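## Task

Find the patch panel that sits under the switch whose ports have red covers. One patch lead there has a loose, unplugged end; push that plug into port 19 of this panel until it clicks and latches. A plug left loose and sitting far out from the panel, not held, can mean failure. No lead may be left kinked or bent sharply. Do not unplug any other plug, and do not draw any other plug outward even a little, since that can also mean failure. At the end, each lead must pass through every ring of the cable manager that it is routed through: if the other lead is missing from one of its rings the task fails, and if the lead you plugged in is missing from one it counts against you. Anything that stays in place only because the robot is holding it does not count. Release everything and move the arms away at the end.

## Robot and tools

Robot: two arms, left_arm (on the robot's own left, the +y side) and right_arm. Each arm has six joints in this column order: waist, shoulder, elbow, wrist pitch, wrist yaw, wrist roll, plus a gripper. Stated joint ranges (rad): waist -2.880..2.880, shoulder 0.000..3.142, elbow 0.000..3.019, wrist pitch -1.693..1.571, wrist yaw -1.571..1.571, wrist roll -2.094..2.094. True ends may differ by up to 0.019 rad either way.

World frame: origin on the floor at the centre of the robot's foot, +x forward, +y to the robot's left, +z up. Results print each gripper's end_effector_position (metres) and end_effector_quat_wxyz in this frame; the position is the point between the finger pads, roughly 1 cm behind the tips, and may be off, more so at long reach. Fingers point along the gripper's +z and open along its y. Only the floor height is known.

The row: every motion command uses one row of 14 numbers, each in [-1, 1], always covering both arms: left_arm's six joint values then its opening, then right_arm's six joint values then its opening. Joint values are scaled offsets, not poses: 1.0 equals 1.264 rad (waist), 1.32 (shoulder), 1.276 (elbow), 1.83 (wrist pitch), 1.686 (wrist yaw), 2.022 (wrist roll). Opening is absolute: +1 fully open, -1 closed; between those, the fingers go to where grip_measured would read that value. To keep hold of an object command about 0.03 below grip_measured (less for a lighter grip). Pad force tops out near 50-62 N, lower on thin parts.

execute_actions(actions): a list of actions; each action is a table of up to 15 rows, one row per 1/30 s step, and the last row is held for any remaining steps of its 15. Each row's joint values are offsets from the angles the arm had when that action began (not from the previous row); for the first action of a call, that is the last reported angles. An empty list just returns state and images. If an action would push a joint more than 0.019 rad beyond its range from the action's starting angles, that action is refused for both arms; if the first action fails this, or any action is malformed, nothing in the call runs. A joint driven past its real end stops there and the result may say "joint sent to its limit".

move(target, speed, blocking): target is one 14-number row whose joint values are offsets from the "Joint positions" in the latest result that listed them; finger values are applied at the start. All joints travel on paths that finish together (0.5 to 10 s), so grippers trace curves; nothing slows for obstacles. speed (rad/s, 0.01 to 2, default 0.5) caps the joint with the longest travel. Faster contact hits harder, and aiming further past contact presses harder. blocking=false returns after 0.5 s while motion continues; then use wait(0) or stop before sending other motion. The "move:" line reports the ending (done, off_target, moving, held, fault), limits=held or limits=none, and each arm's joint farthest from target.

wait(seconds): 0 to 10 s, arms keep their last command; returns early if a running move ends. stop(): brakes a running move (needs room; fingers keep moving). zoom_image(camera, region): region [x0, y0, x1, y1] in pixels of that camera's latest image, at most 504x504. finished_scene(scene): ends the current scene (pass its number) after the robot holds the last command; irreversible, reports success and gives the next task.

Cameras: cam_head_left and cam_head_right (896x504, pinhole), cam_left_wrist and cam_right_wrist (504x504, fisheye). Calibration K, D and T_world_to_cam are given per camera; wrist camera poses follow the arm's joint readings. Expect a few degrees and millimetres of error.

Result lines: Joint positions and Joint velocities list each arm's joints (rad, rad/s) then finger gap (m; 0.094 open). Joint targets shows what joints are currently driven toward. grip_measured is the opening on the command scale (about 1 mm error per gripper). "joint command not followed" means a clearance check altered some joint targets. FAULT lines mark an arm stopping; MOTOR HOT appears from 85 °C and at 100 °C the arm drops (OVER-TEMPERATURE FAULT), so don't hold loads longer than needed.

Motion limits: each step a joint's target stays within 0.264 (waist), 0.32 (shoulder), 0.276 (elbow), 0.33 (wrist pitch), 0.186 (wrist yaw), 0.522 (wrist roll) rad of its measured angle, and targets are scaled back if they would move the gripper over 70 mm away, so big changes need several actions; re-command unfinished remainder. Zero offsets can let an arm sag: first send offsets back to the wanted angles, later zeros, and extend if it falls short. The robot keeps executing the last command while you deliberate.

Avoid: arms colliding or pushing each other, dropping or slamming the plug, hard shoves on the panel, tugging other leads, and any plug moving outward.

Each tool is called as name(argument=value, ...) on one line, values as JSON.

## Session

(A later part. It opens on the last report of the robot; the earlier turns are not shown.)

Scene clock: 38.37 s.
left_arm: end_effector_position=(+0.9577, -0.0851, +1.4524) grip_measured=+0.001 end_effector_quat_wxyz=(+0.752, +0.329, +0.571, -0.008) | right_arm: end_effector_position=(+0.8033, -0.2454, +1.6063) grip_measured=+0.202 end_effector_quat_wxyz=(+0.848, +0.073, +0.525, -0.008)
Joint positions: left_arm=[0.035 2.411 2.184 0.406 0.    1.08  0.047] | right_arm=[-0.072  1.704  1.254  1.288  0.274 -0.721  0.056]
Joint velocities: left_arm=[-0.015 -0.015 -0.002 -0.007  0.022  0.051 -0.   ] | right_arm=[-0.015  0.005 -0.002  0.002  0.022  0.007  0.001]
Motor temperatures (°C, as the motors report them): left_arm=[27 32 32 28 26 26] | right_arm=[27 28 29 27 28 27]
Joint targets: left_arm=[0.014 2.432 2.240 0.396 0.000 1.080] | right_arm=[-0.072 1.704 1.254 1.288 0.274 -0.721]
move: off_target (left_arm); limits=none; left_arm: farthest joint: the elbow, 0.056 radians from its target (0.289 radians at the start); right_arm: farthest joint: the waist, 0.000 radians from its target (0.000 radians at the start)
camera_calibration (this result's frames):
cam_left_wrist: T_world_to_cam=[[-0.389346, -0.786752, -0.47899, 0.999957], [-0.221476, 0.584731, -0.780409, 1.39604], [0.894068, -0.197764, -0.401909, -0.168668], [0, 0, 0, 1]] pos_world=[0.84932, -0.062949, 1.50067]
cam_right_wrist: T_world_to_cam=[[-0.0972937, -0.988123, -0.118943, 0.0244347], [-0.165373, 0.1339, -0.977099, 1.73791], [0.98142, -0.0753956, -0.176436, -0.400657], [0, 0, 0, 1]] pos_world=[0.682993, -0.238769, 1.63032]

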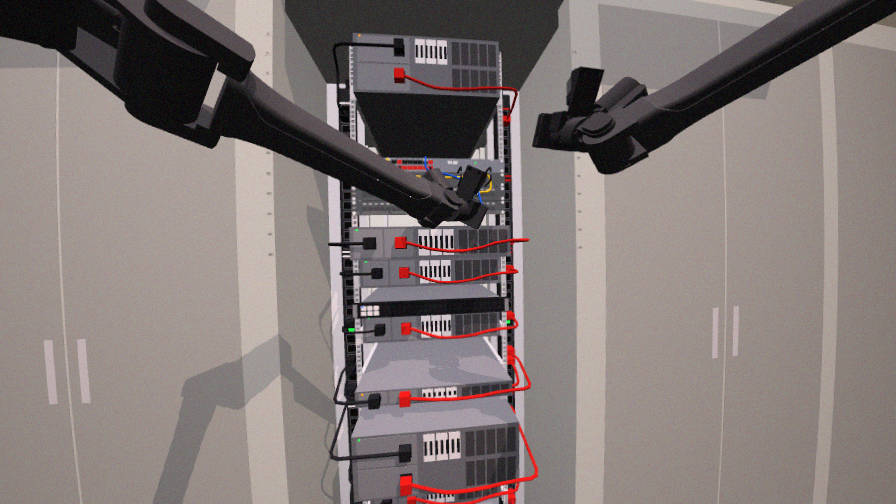

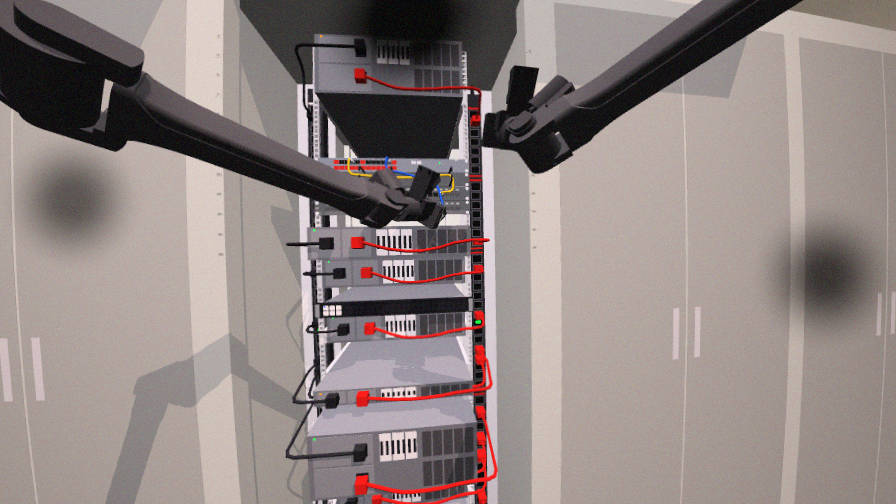

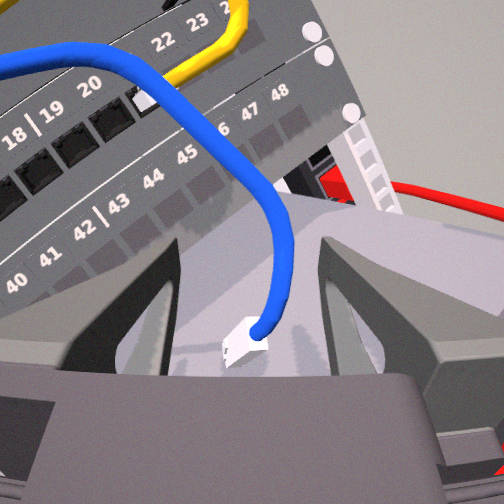

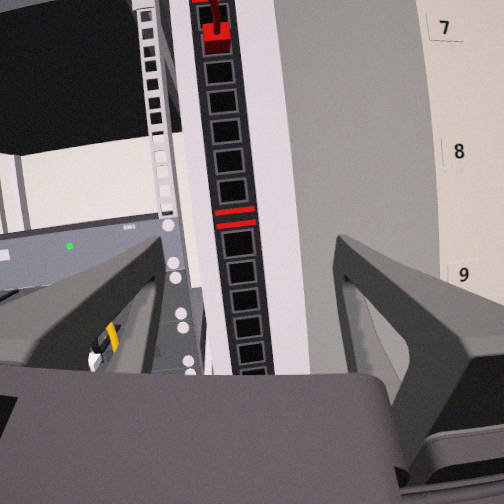

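move(target=[0,0,0.03,-0.03,0,0,0, 0,0,0,0,0,0,0.2], speed=0.15)

move(target=[0,0,0.03,0,0,0,-0.93, 0,0,0,0,0,0,0.2], speed=0.15)

Scene clock: 39.53 s.
left_arm: end_effector_position=(+0.9544, -0.0918, +1.4468) grip_measured=+0.001 end_effector_quat_wxyz=(+0.743, +0.342, +0.575, -0.016) | right_arm: end_effector_position=(+0.8033, -0.2454, +1.6063) grip_measured=+0.202 end_effector_quat_wxyz=(+0.848, +0.073, +0.525, -0.008)
Joint positions: left_arm=[0.033 2.411 2.184 0.37  0.004 1.08  0.047] | right_arm=[-0.072  1.704  1.254  1.288  0.274 -0.721  0.056]
Joint velocities: left_arm=[ 0.005 -0.005 -0.022 -0.012 -0.007 -0.022 -0.001] | right_arm=[-0.015 -0.015 -0.002 -0.007 -0.081  0.066 -0.   ]
Motor temperatures (°C, as the motors report them): left_arm=[27 32 32 28 26 26] | right_arm=[27 28 29 27 28 27]
Joint targets: left_arm=[0.035 2.411 2.222 0.351 0.000 1.080] | right_arm=[-0.072 1.704 1.254 1.288 0.274 -0.721]
move: off_target (left_arm); limits=none; left_arm: farthest joint: the elbow, 0.039 radians from its target (0.039 radians at the start); right_arm: farthest joint: the waist, 0.000 radians from its target (0.000 radians at the start)
camera_calibration (this result's frames):
cam_left_wrist: T_world_to_cam=[[-0.418877, -0.769146, -0.482656, 1.02578], [-0.223641, 0.602546, -0.76611, 1.37784], [0.880072, -0.212964, -0.424405, -0.124822], [0, 0, 0, 1]] pos_world=[0.847666, -0.0678209, 1.4977]
cam_right_wrist: T_world_to_cam=[[-0.0972937, -0.988123, -0.118943, 0.0244347], [-0.165373, 0.1339, -0.977099, 1.73791], [0.98142, -0.0753956, -0.176436, -0.400657], [0, 0, 0, 1]] pos_world=[0.682993, -0.238769, 1.63032]

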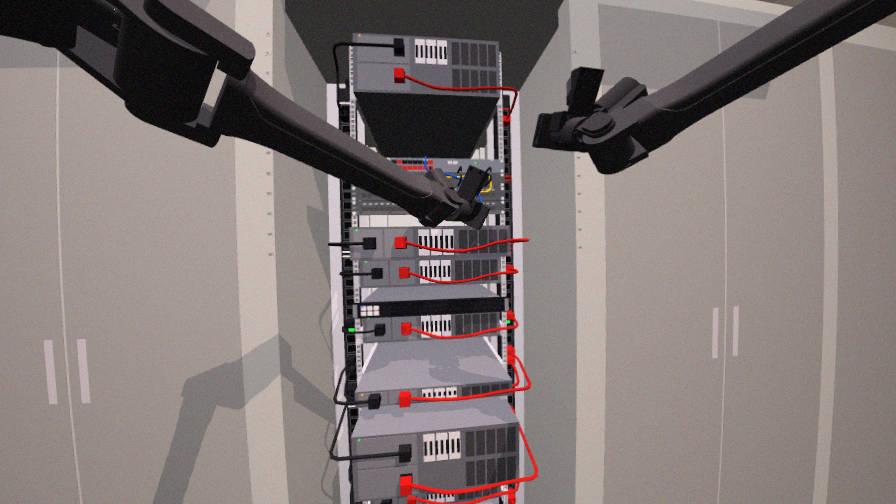

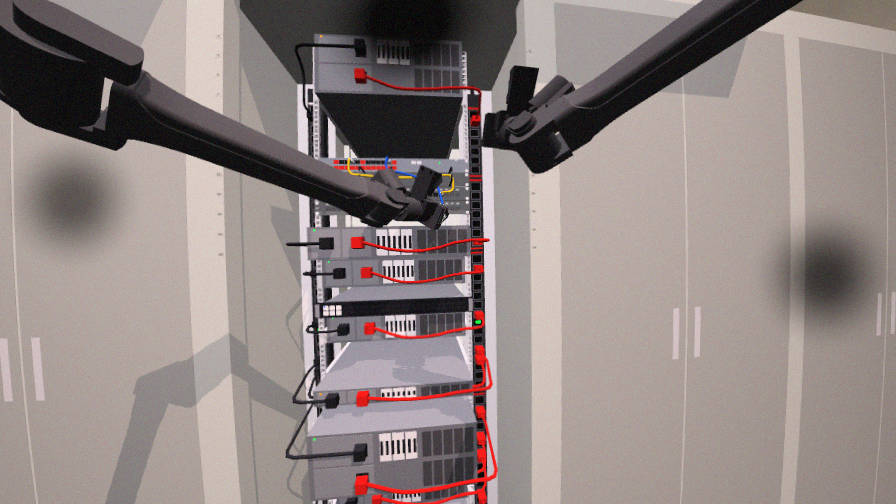

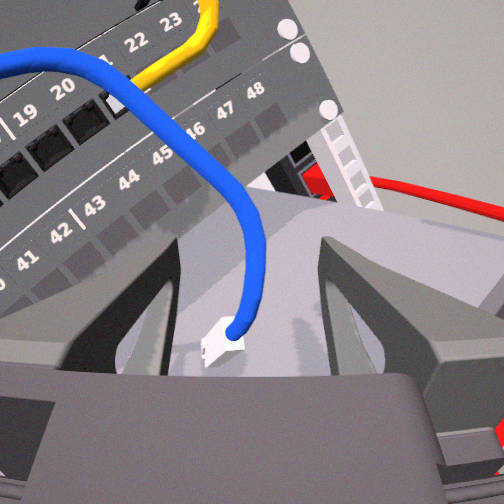

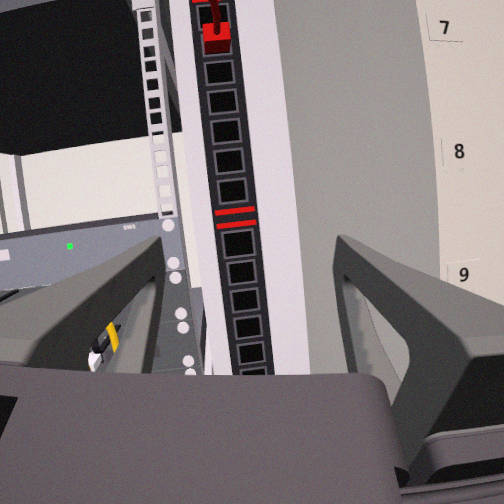

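Scene clock: 40.23 s.
left_arm: end_effector_position=(+0.9542, -0.0920, +1.4466) grip_measured=-0.897 end_effector_quat_wxyz=(+0.743, +0.342, +0.575, -0.016) | right_arm: end_effector_position=(+0.8033, -0.2454, +1.6063) grip_measured=+0.202 end_effector_quat_wxyz=(+0.848, +0.073, +0.525, -0.008)
Joint positions: left_arm=[0.033 2.411 2.183 0.37  0.005 1.08  0.005] | right_arm=[-0.072  1.704  1.254  1.288  0.274 -0.721  0.056]
Joint velocities: left_arm=[-0.005 -0.005 -0.012 -0.002  0.007  0.066  0.001] | right_arm=[ 0.005 -0.015 -0.012  0.002 -0.051  0.007 -0.001]
Motor temperatures (°C, as the motors report them): left_arm=[28 32 32 28 26 26] | right_arm=[27 28 29 27 28 27]
Joint targets: left_arm=[0.033 2.411 2.222 0.370 0.004 1.080] | right_arm=[-0.072 1.704 1.254 1.288 0.274 -0.721]
move: off_target (left_arm); limits=none; left_arm: farthest joint: the elbow, 0.039 radians from its target (0.039 radians at the start); right_arm: farthest joint: the waist, 0.000 radians from its target (0.000 radians at the start)
camera_calibration (this result's frames):
cam_left_wrist: T_world_to_cam=[[-0.419468, -0.768778, -0.482728, 1.02621], [-0.22304, 0.602756, -0.766119, 1.37727], [0.879943, -0.213695, -0.424306, -0.124863], [0, 0, 0, 1]] pos_world=[0.847523, -0.0679098, 1.49755]
cam_right_wrist: T_world_to_cam=[[-0.0972937, -0.988123, -0.118943, 0.0244347], [-0.165373, 0.1339, -0.977099, 1.73791], [0.98142, -0.0753956, -0.176436, -0.400657], [0, 0, 0, 1]] pos_world=[0.682993, -0.238769, 1.63032]

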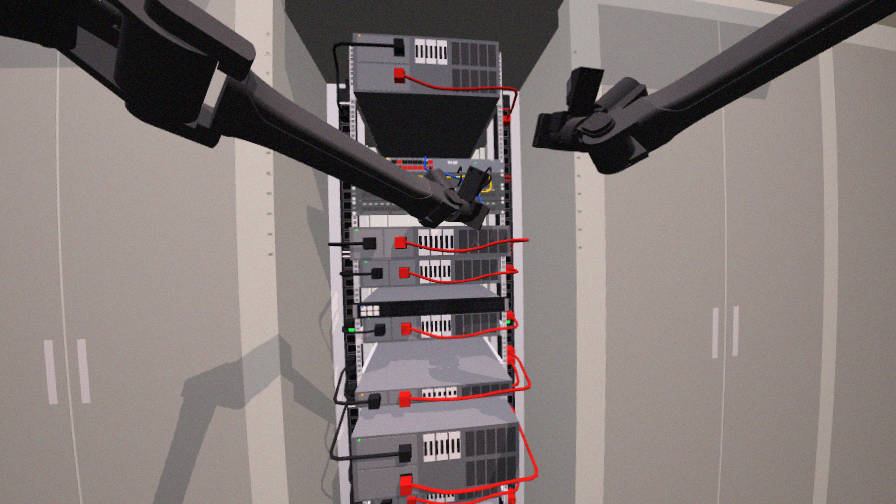

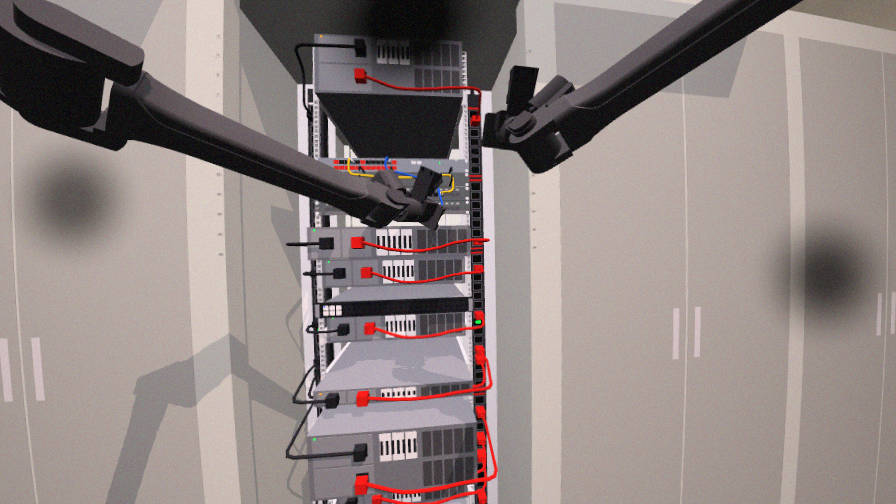

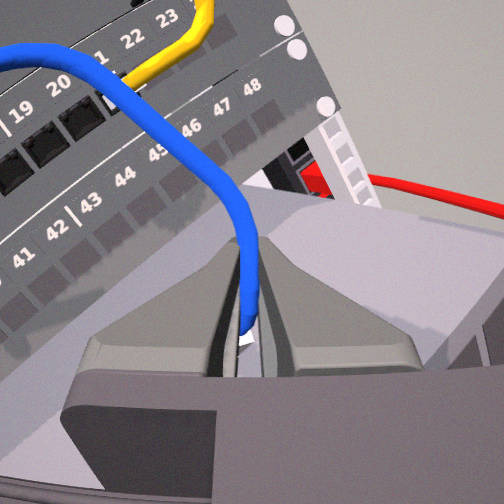

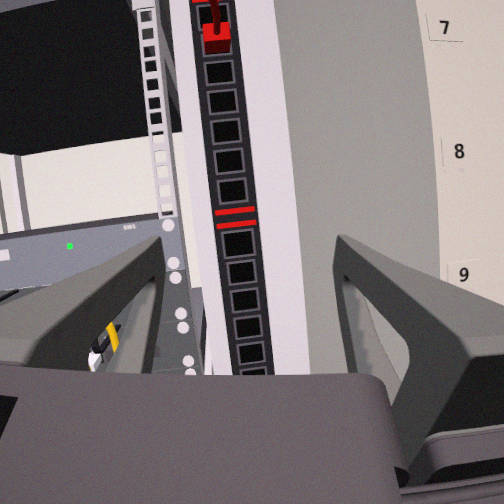

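move(target=[0.045,-0.07,0.05,-0.15,0.2,0.02,-0.93, 0,0,0,0,0,0,0.2], speed=0.15)

Scene clock: 44.83 s.
left_arm: end_effector_position=(+0.9350, -0.0957, +1.4480) grip_measured=-0.897 end_effector_quat_wxyz=(+0.726, +0.447, +0.505, -0.136) | right_arm: end_effector_position=(+0.8033, -0.2454, +1.6063) grip_measured=+0.202 end_effector_quat_wxyz=(+0.848, +0.073, +0.525, -0.008)
Joint positions: left_arm=[0.079 2.354 2.19  0.105 0.338 1.103 0.005] | right_arm=[-0.072  1.704  1.254  1.288  0.274 -0.721  0.056]
Joint velocities: left_arm=[-0.005 -0.005 -0.022  0.007  0.022  0.007 -0.001] | right_arm=[-0.015 -0.005  0.002 -0.007 -0.081 -0.007  0.001]
Motor temperatures (°C, as the motors report them): left_arm=[28 33 33 28 26 26] | right_arm=[27 28 29 27 28 27]
Joint targets: left_arm=[0.090 2.319 2.247 0.096 0.342 1.120] | right_arm=[-0.072 1.704 1.254 1.288 0.274 -0.721]
move: off_target (left_arm); limits=none; left_arm: farthest joint: the elbow, 0.057 radians from its target (0.064 radians at the start); right_arm: farthest joint: the waist, 0.000 radians from its target (0.000 radians at the start)
camera_calibration (this result's frames):
cam_left_wrist: T_world_to_cam=[[-0.651418, -0.566102, -0.505156, 1.28472], [0.0035373, 0.663528, -0.748143, 1.14416], [0.75871, -0.489141, -0.430232, -0.0126088], [0, 0, 0, 1]] pos_world=[0.842412, -0.0380662, 1.49956]
cam_right_wrist: T_world_to_cam=[[-0.0972937, -0.988123, -0.118943, 0.0244347], [-0.165373, 0.1339, -0.977099, 1.73791], [0.98142, -0.0753956, -0.176436, -0.400657], [0, 0, 0, 1]] pos_world=[0.682993, -0.238769, 1.63032]

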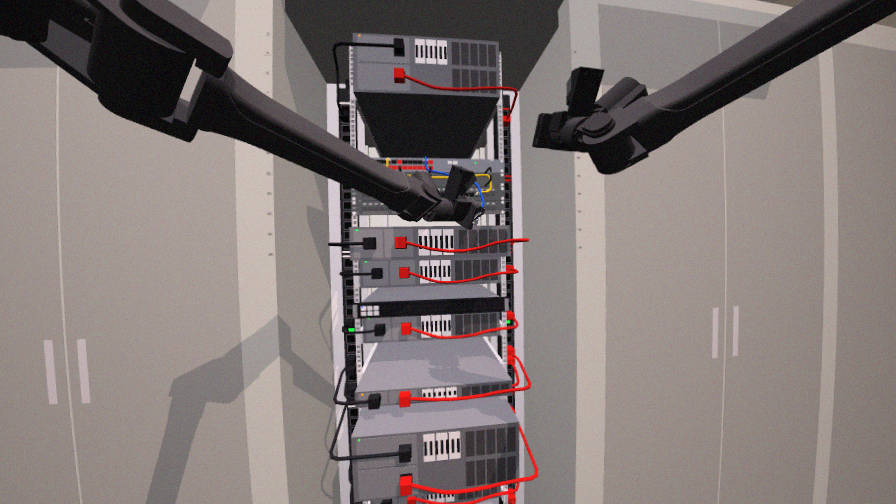

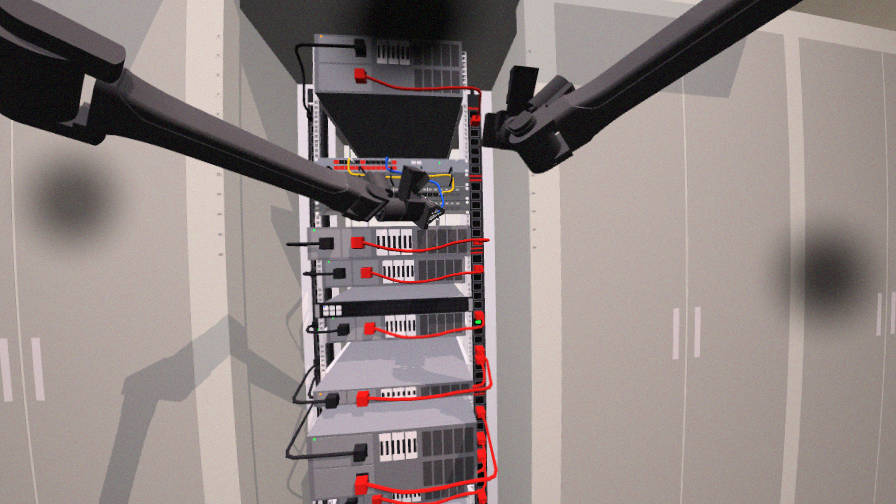

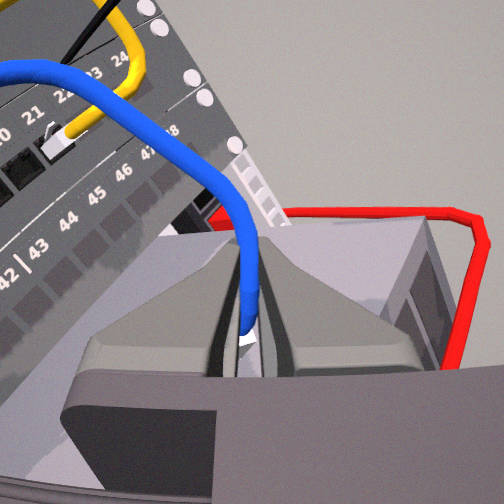

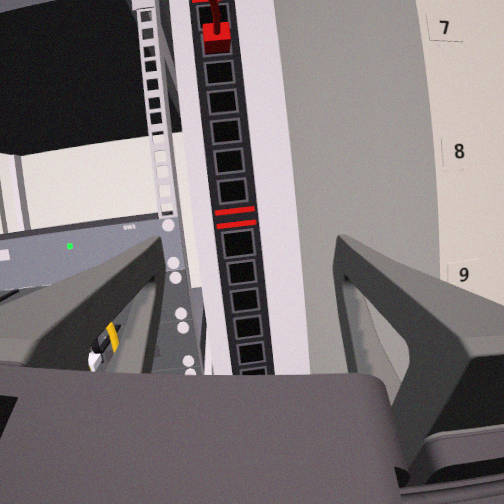

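move(target=[0.041,-0.065,0.083,-0.174,0.2,0.033,-0.93, 0,0,0,0,0,0,0.2], speed=0.15)

Scene clock: 47.60 s.
left_arm: end_effector_position=(+0.9010, -0.0795, +1.4611) grip_measured=-0.897 end_effector_quat_wxyz=(+0.690, +0.518, +0.427, -0.270) | right_arm: end_effector_position=(+0.8033, -0.2454, +1.6063) grip_measured=+0.202 end_effector_quat_wxyz=(+0.848, +0.073, +0.525, -0.008)
Joint positions: left_arm=[ 0.121  2.308  2.236 -0.206  0.67   1.152  0.005] | right_arm=[-0.072  1.704  1.254  1.288  0.274 -0.721  0.056]
Joint velocities: left_arm=[-0.005  0.005 -0.022 -0.002 -0.007  0.022 -0.001] | right_arm=[-0.005 -0.005  0.007  0.017 -0.037 -0.051 -0.001]
Motor temperatures (°C, as the motors report them): left_arm=[28 33 33 28 26 26] | right_arm=[27 28 29 27 28 27]
Joint targets: left_arm=[0.131 2.269 2.296 -0.213 0.676 1.170] | right_arm=[-0.072 1.704 1.254 1.288 0.274 -0.721]
move: off_target (left_arm); limits=none; left_arm: farthest joint: the elbow, 0.060 radians from its target (0.106 radians at the start); right_arm: farthest joint: the waist, 0.000 radians from its target (0.000 radians at the start)
camera_calibration (this result's frames):
cam_left_wrist: T_world_to_cam=[[-0.818525, -0.31901, -0.477755, 1.40854], [0.209591, 0.608484, -0.765388, 0.978514], [0.534873, -0.726622, -0.431198, 0.210971], [0, 0, 0, 1]] pos_world=[0.834996, 0.00722479, 1.51285]
cam_right_wrist: T_world_to_cam=[[-0.0972937, -0.988123, -0.118943, 0.0244347], [-0.165373, 0.1339, -0.977099, 1.73791], [0.98142, -0.0753956, -0.176436, -0.400657], [0, 0, 0, 1]] pos_world=[0.682993, -0.238769, 1.63032]

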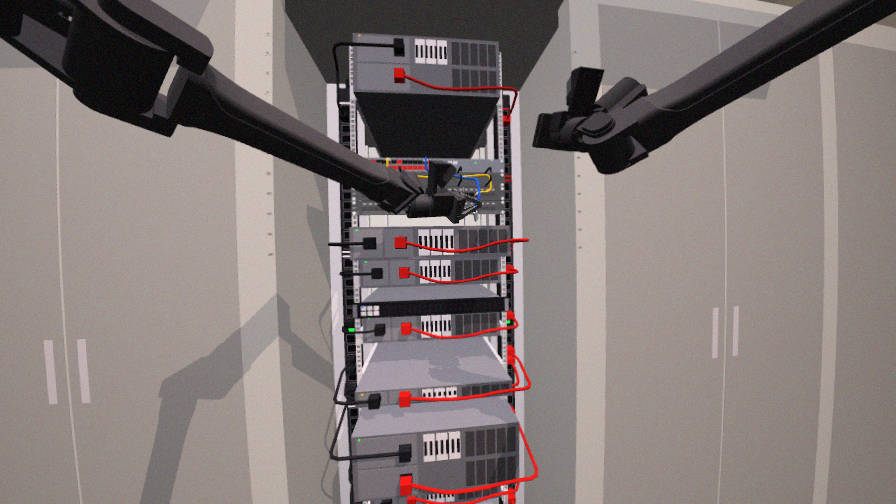

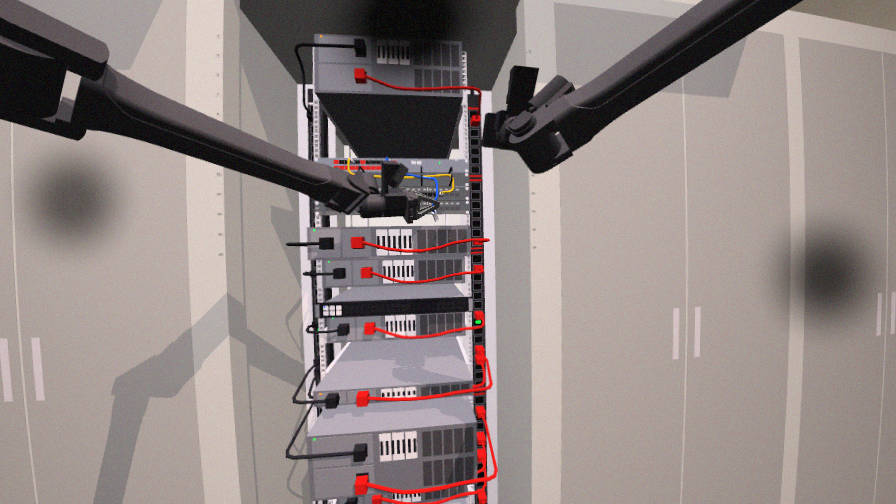

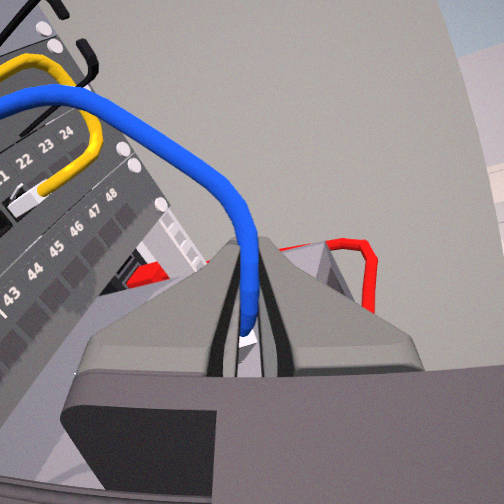

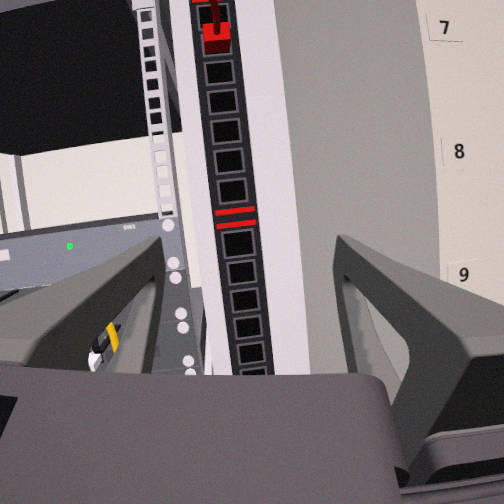

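zoom_image(camera="cam_head_left", region=[400, 150, 520, 240])

zoom_image(camera="cam_head_right", region=[360, 150, 480, 240])

Region (400, 150, 520, 240) of cam_head_left's 896x504 image, scaled by 4.200, with more detail than that image has; it fills the top 378 rows of this view, and the rest is white.

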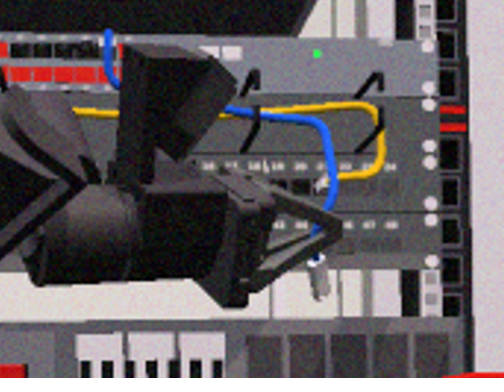

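Region (360, 150, 480, 240) of cam_head_right's 896x504 image, scaled by 4.200, with more detail than that image has; it fills the top 378 rows of this view, and the rest is white.

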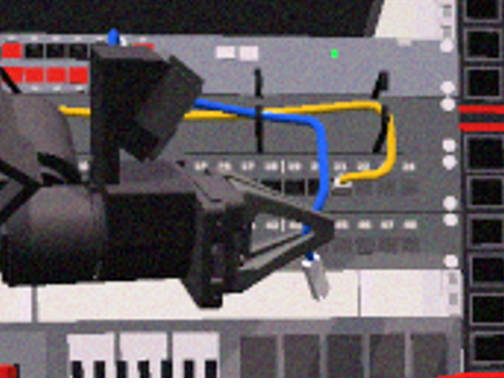

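move(target=[0,-0.02,0.03,0,0,0,-0.93, -0.1,0.11,0.064,-0.345,-0.163,0.09,0.0], speed=0.4)

Scene clock: 50.83 s.
left_arm: end_effector_position=(+0.9010, -0.0795, +1.4610) grip_measured=-0.897 end_effector_quat_wxyz=(+0.690, +0.518, +0.427, -0.270) | right_arm: end_effector_position=(+0.8472, -0.1295, +1.4241) grip_measured=+0.002 end_effector_quat_wxyz=(+0.699, -0.149, +0.682, +0.152)
Joint positions: left_arm=[ 0.121  2.308  2.236 -0.206  0.67   1.153  0.005] | right_arm=[-0.178  1.828  1.295  0.673  0.002 -0.554  0.047]
Joint velocities: left_arm=[-0.015 -0.005 -0.002  0.012  0.037 -0.007  0.   ] | right_arm=[ 0.005 -0.005 -0.002 -0.002 -0.007  0.051 -0.   ]
Motor temperatures (°C, as the motors report them): left_arm=[28 34 34 28 26 26] | right_arm=[27 28 29 27 28 27]
Joint targets: left_arm=[0.121 2.281 2.274 -0.205 0.670 1.152] | right_arm=[-0.198 1.849 1.335 0.657 -0.001 -0.539]
move: off_target (left_arm, right_arm); limits=none; left_arm: farthest joint: the elbow, 0.038 radians from its target (0.038 radians at the start); right_arm: farthest joint: the elbow, 0.040 radians from its target (0.082 radians at the start)
camera_calibration (this result's frames):
cam_left_wrist: T_world_to_cam=[[-0.818355, -0.318717, -0.478241, 1.40905], [0.210004, 0.60876, -0.765055, 0.97765], [0.53497, -0.726519, -0.43125, 0.210948], [0, 0, 0, 1]] pos_world=[0.834941, 0.00719186, 1.51279]
cam_right_wrist: T_world_to_cam=[[0.410205, -0.911993, -0.0000369067, -0.467868], [-0.522276, -0.234881, -0.819792, 1.58227], [0.747636, 0.336302, -0.572661, 0.348491], [0, 0, 0, 1]] pos_world=[0.757758, -0.172246, 1.49668]

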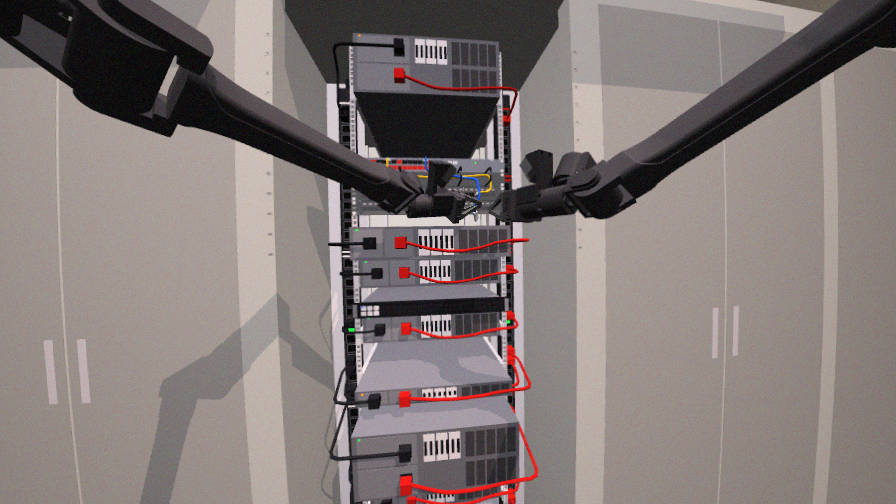

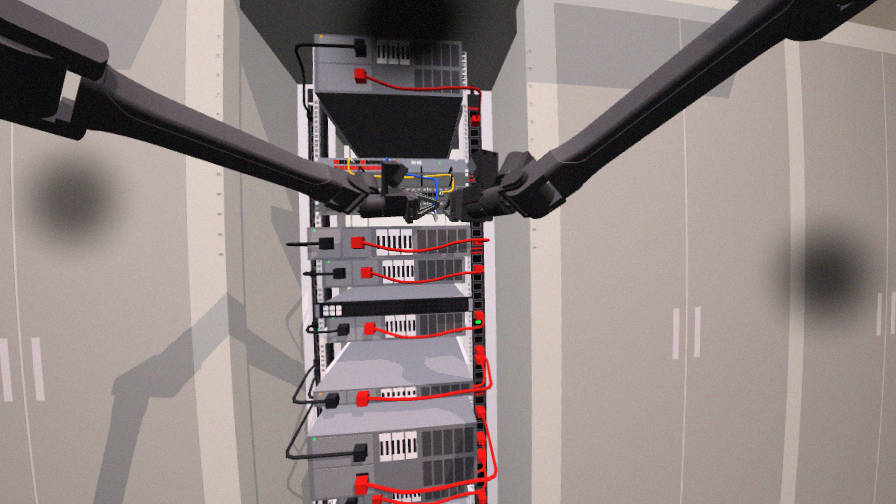

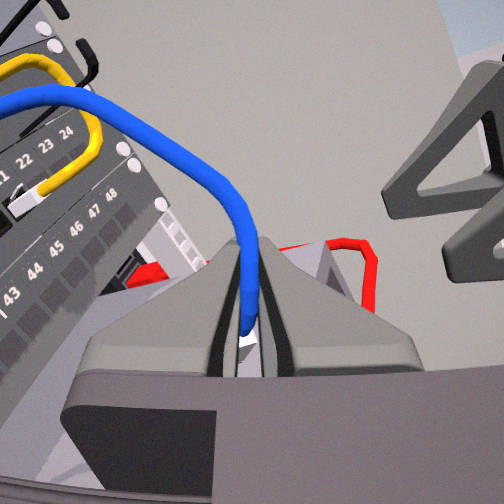

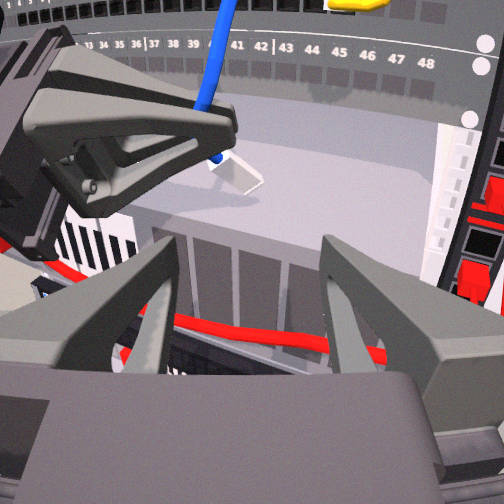

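zoom_image(camera="cam_right_wrist", region=[150, 80, 320, 230])

Region (150, 80, 320, 230) of cam_right_wrist's 504x504 image, scaled by 2.965, with more detail than that image has; it fills the top 445 rows of this view, and the rest is white.

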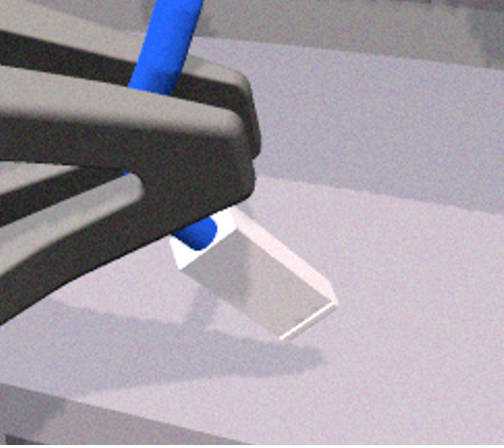

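move(target=[0,-0.02,0.03,0,0,0,-0.93, 0.09,0,0.02,0,0.23,-0.33,-0.5], speed=0.3)

Scene clock: 56.57 s.
left_arm: end_effector_position=(+0.9010, -0.0795, +1.4610) grip_measured=-0.897 end_effector_quat_wxyz=(+0.690, +0.518, +0.427, -0.270) | right_arm: end_effector_position=(+0.8346, -0.1260, +1.4286) grip_measured=-0.498 end_effector_quat_wxyz=(+0.642, -0.307, +0.686, -0.152)
Joint positions: left_arm=[ 0.121  2.308  2.236 -0.206  0.67   1.153  0.005] | right_arm=[-0.079  1.828  1.295  0.673  0.386 -1.206  0.024]
Joint velocities: left_arm=[-0.005 -0.005 -0.002 -0.007 -0.022  0.007 -0.001] | right_arm=[-0.015 -0.015  0.002  0.012 -0.081  0.007 -0.   ]
Motor temperatures (°C, as the motors report them): left_arm=[28 34 34 28 26 26] | right_arm=[27 28 29 27 28 27]
Joint targets: left_arm=[0.121 2.281 2.274 -0.206 0.670 1.153] | right_arm=[-0.064 1.828 1.321 0.673 0.390 -1.221]
move: off_target (left_arm, right_arm); limits=none; left_arm: farthest joint: the elbow, 0.038 radians from its target (0.038 radians at the start); right_arm: farthest joint: the elbow, 0.025 radians from its target (0.025 radians at the start)
camera_calibration (this result's frames):
cam_left_wrist: T_world_to_cam=[[-0.818355, -0.318717, -0.478241, 1.40905], [0.210004, 0.60876, -0.765055, 0.97765], [0.53497, -0.726519, -0.43125, 0.210948], [0, 0, 0, 1]] pos_world=[0.834941, 0.00719186, 1.51279]
cam_right_wrist: T_world_to_cam=[[0.21839, -0.767863, 0.602239, -1.1417], [-0.567249, -0.602053, -0.561925, 1.20305], [0.794062, -0.218901, -0.567052, 0.242602], [0, 0, 0, 1]] pos_world=[0.739123, -0.0992583, 1.50117]

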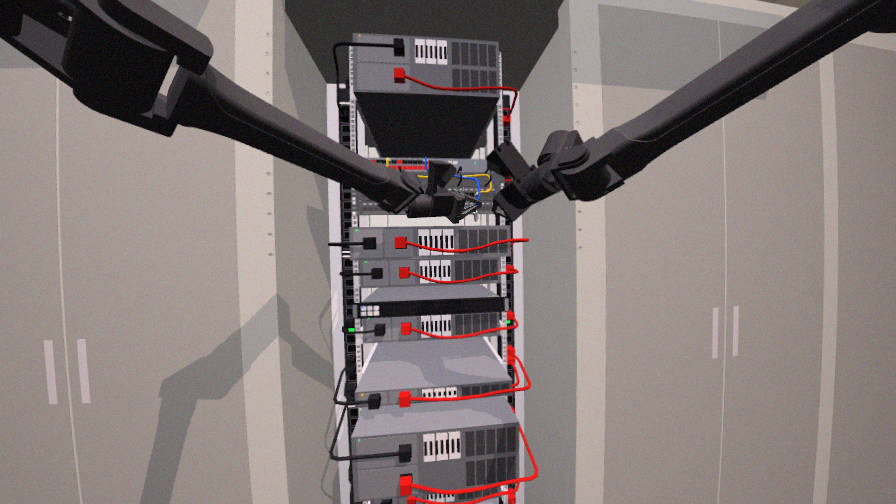

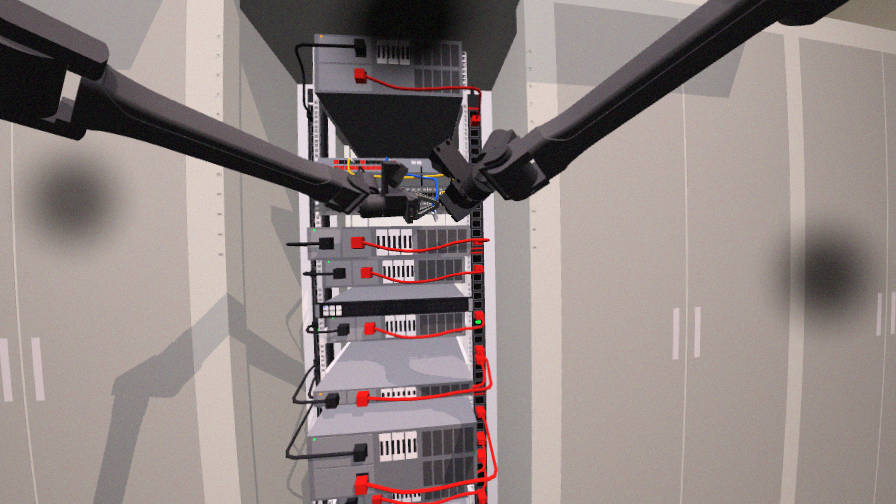

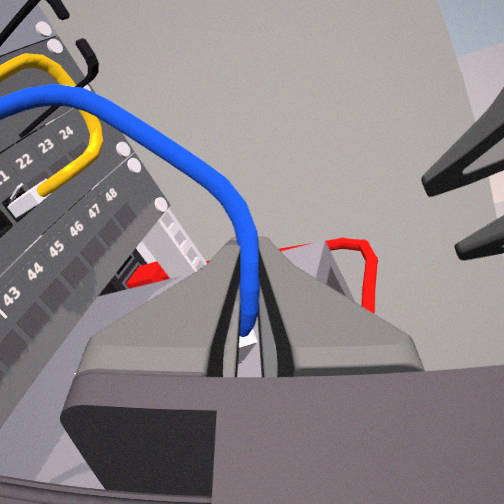

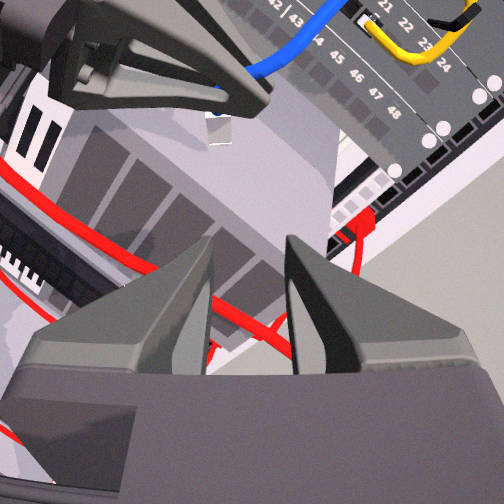

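move(target=[0,-0.02,0.03,0,0,0,-0.93, 0,0.105,0.17,-0.04,0,0,-0.5], speed=0.15)

Scene clock: 58.73 s.
left_arm: end_effector_position=(+0.9010, -0.0795, +1.4610) grip_measured=-0.897 end_effector_quat_wxyz=(+0.690, +0.518, +0.427, -0.270) | right_arm: end_effector_position=(+0.8766, -0.1003, +1.4298) grip_measured=-0.498 end_effector_quat_wxyz=(+0.645, -0.303, +0.685, -0.153)
Joint positions: left_arm=[ 0.121  2.308  2.236 -0.206  0.67   1.153  0.005] | right_arm=[-0.079  1.938  1.471  0.618  0.386 -1.207  0.024]
Joint velocities: left_arm=[-0.015  0.005  0.007  0.002 -0.051  0.051 -0.001] | right_arm=[-0.005  0.005  0.007 -0.007 -0.007  0.051  0.001]
Motor temperatures (°C, as the motors report them): left_arm=[28 34 34 28 26 26] | right_arm=[27 28 30 27 28 27]
Joint targets: left_arm=[0.121 2.281 2.274 -0.206 0.670 1.153] | right_arm=[-0.079 1.966 1.512 0.600 0.386 -1.206]
move: off_target (left_arm, right_arm); limits=none; left_arm: farthest joint: the elbow, 0.038 radians from its target (0.038 radians at the start); right_arm: farthest joint: the elbow, 0.041 radians from its target (0.216 radians at the start)
camera_calibration (this result's frames):
cam_left_wrist: T_world_to_cam=[[-0.818355, -0.318717, -0.478241, 1.40905], [0.210004, 0.60876, -0.765055, 0.97765], [0.53497, -0.726519, -0.43125, 0.210948], [0, 0, 0, 1]] pos_world=[0.834941, 0.00719186, 1.51279]
cam_right_wrist: T_world_to_cam=[[0.210692, -0.770935, 0.601056, -1.1237], [-0.566331, -0.597426, -0.56776, 1.25101], [0.796793, -0.220774, -0.562477, 0.206428], [0, 0, 0, 1]] pos_world=[0.78076, -0.0733399, 1.50179]

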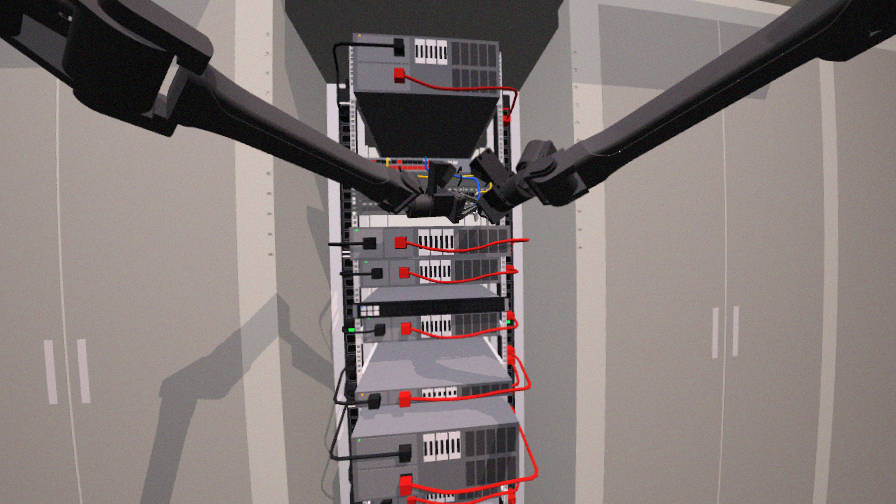

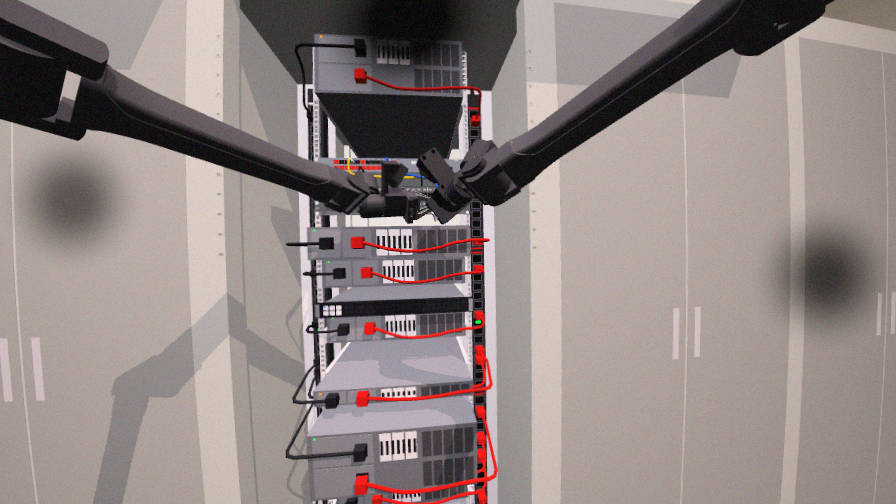

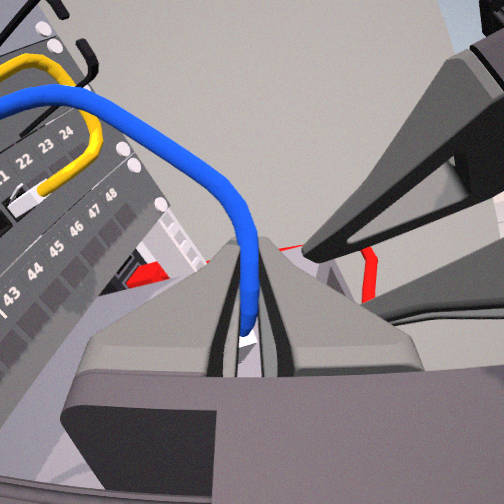

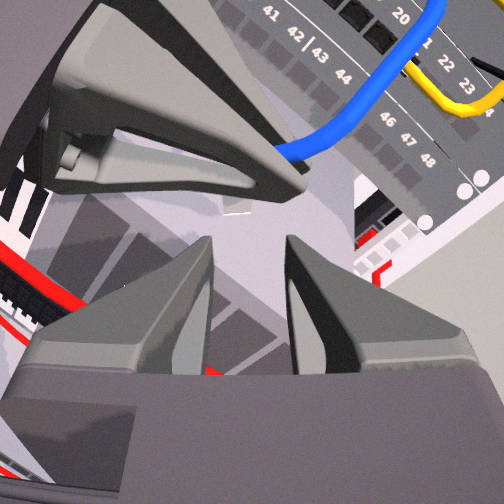

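move(target=[0,-0.02,0.03,0,0,0,-0.93, -0.027,0.057,0.09,-0.027,-0.012,0,-0.5], speed=0.08)

Scene clock: 61.70 s.
left_arm: end_effector_position=(+0.9011, -0.0795, +1.4610) grip_measured=-0.897 end_effector_quat_wxyz=(+0.690, +0.518, +0.427, -0.270) | right_arm: end_effector_position=(+0.8954, -0.0931, +1.4242) grip_measured=-0.498 end_effector_quat_wxyz=(+0.645, -0.307, +0.683, -0.151)
Joint positions: left_arm=[ 0.121  2.308  2.236 -0.206  0.67   1.153  0.005] | right_arm=[-0.09   1.984  1.543  0.586  0.369 -1.207  0.024]
Joint velocities: left_arm=[-0.015 -0.005  0.002 -0.012 -0.081  0.022 -0.   ] | right_arm=[-0.015  0.015  0.002  0.017 -0.037 -0.051 -0.   ]
Motor temperatures (°C, as the motors report them): left_arm=[28 34 34 28 26 26] | right_arm=[27 28 30 27 28 27]
Joint targets: left_arm=[0.121 2.281 2.274 -0.206 0.670 1.153] | right_arm=[-0.114 2.014 1.586 0.568 0.366 -1.207]
move: off_target (left_arm, right_arm); limits=none; left_arm: farthest joint: the elbow, 0.038 radians from its target (0.038 radians at the start); right_arm: farthest joint: the elbow, 0.042 radians from its target (0.115 radians at the start)
camera_calibration (this result's frames):
cam_left_wrist: T_world_to_cam=[[-0.818306, -0.318866, -0.478226, 1.409], [0.209743, 0.608983, -0.764949, 0.9777], [0.535148, -0.726267, -0.431455, 0.211073], [0, 0, 0, 1]] pos_world=[0.834971, 0.00717366, 1.51278]
cam_right_wrist: T_world_to_cam=[[0.216648, -0.767712, 0.60306, -1.12666], [-0.561824, -0.603232, -0.566096, 1.25589], [0.798384, -0.21617, -0.562008, 0.188233], [0, 0, 0, 1]] pos_world=[0.799394, -0.0666671, 1.49618]

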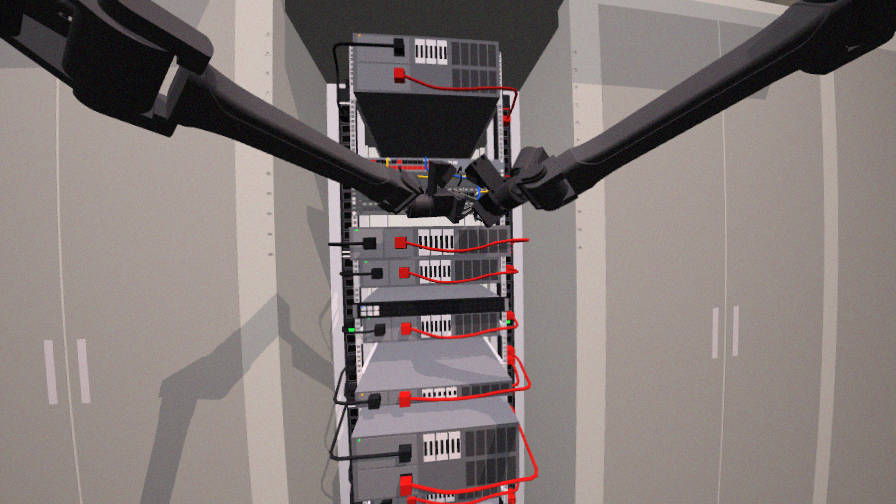

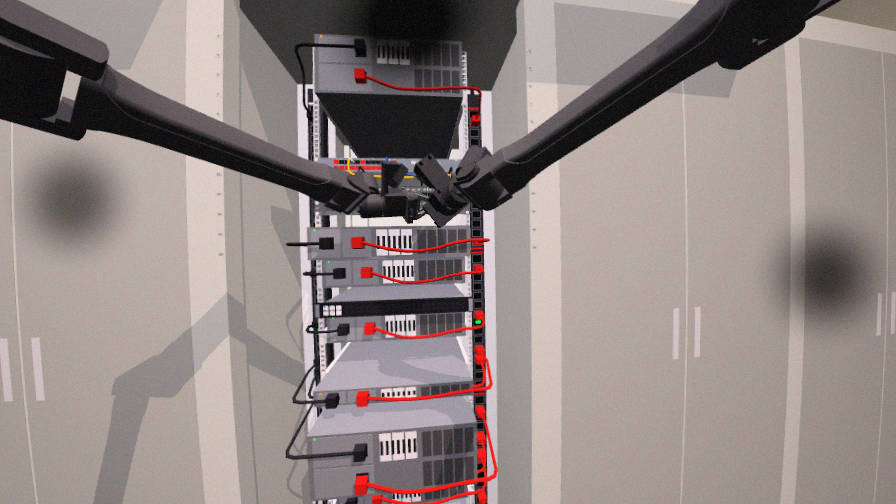

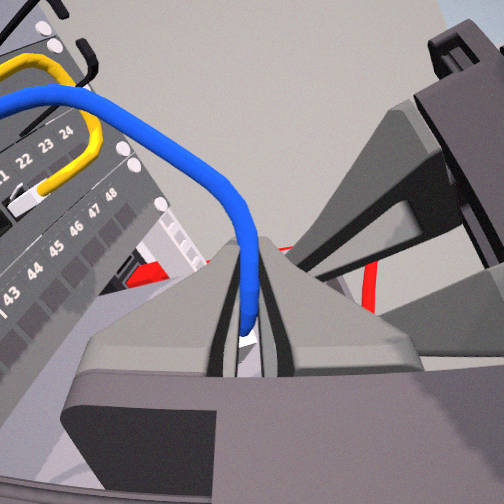

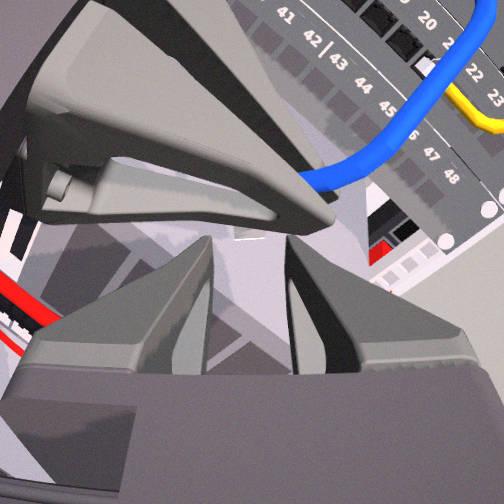

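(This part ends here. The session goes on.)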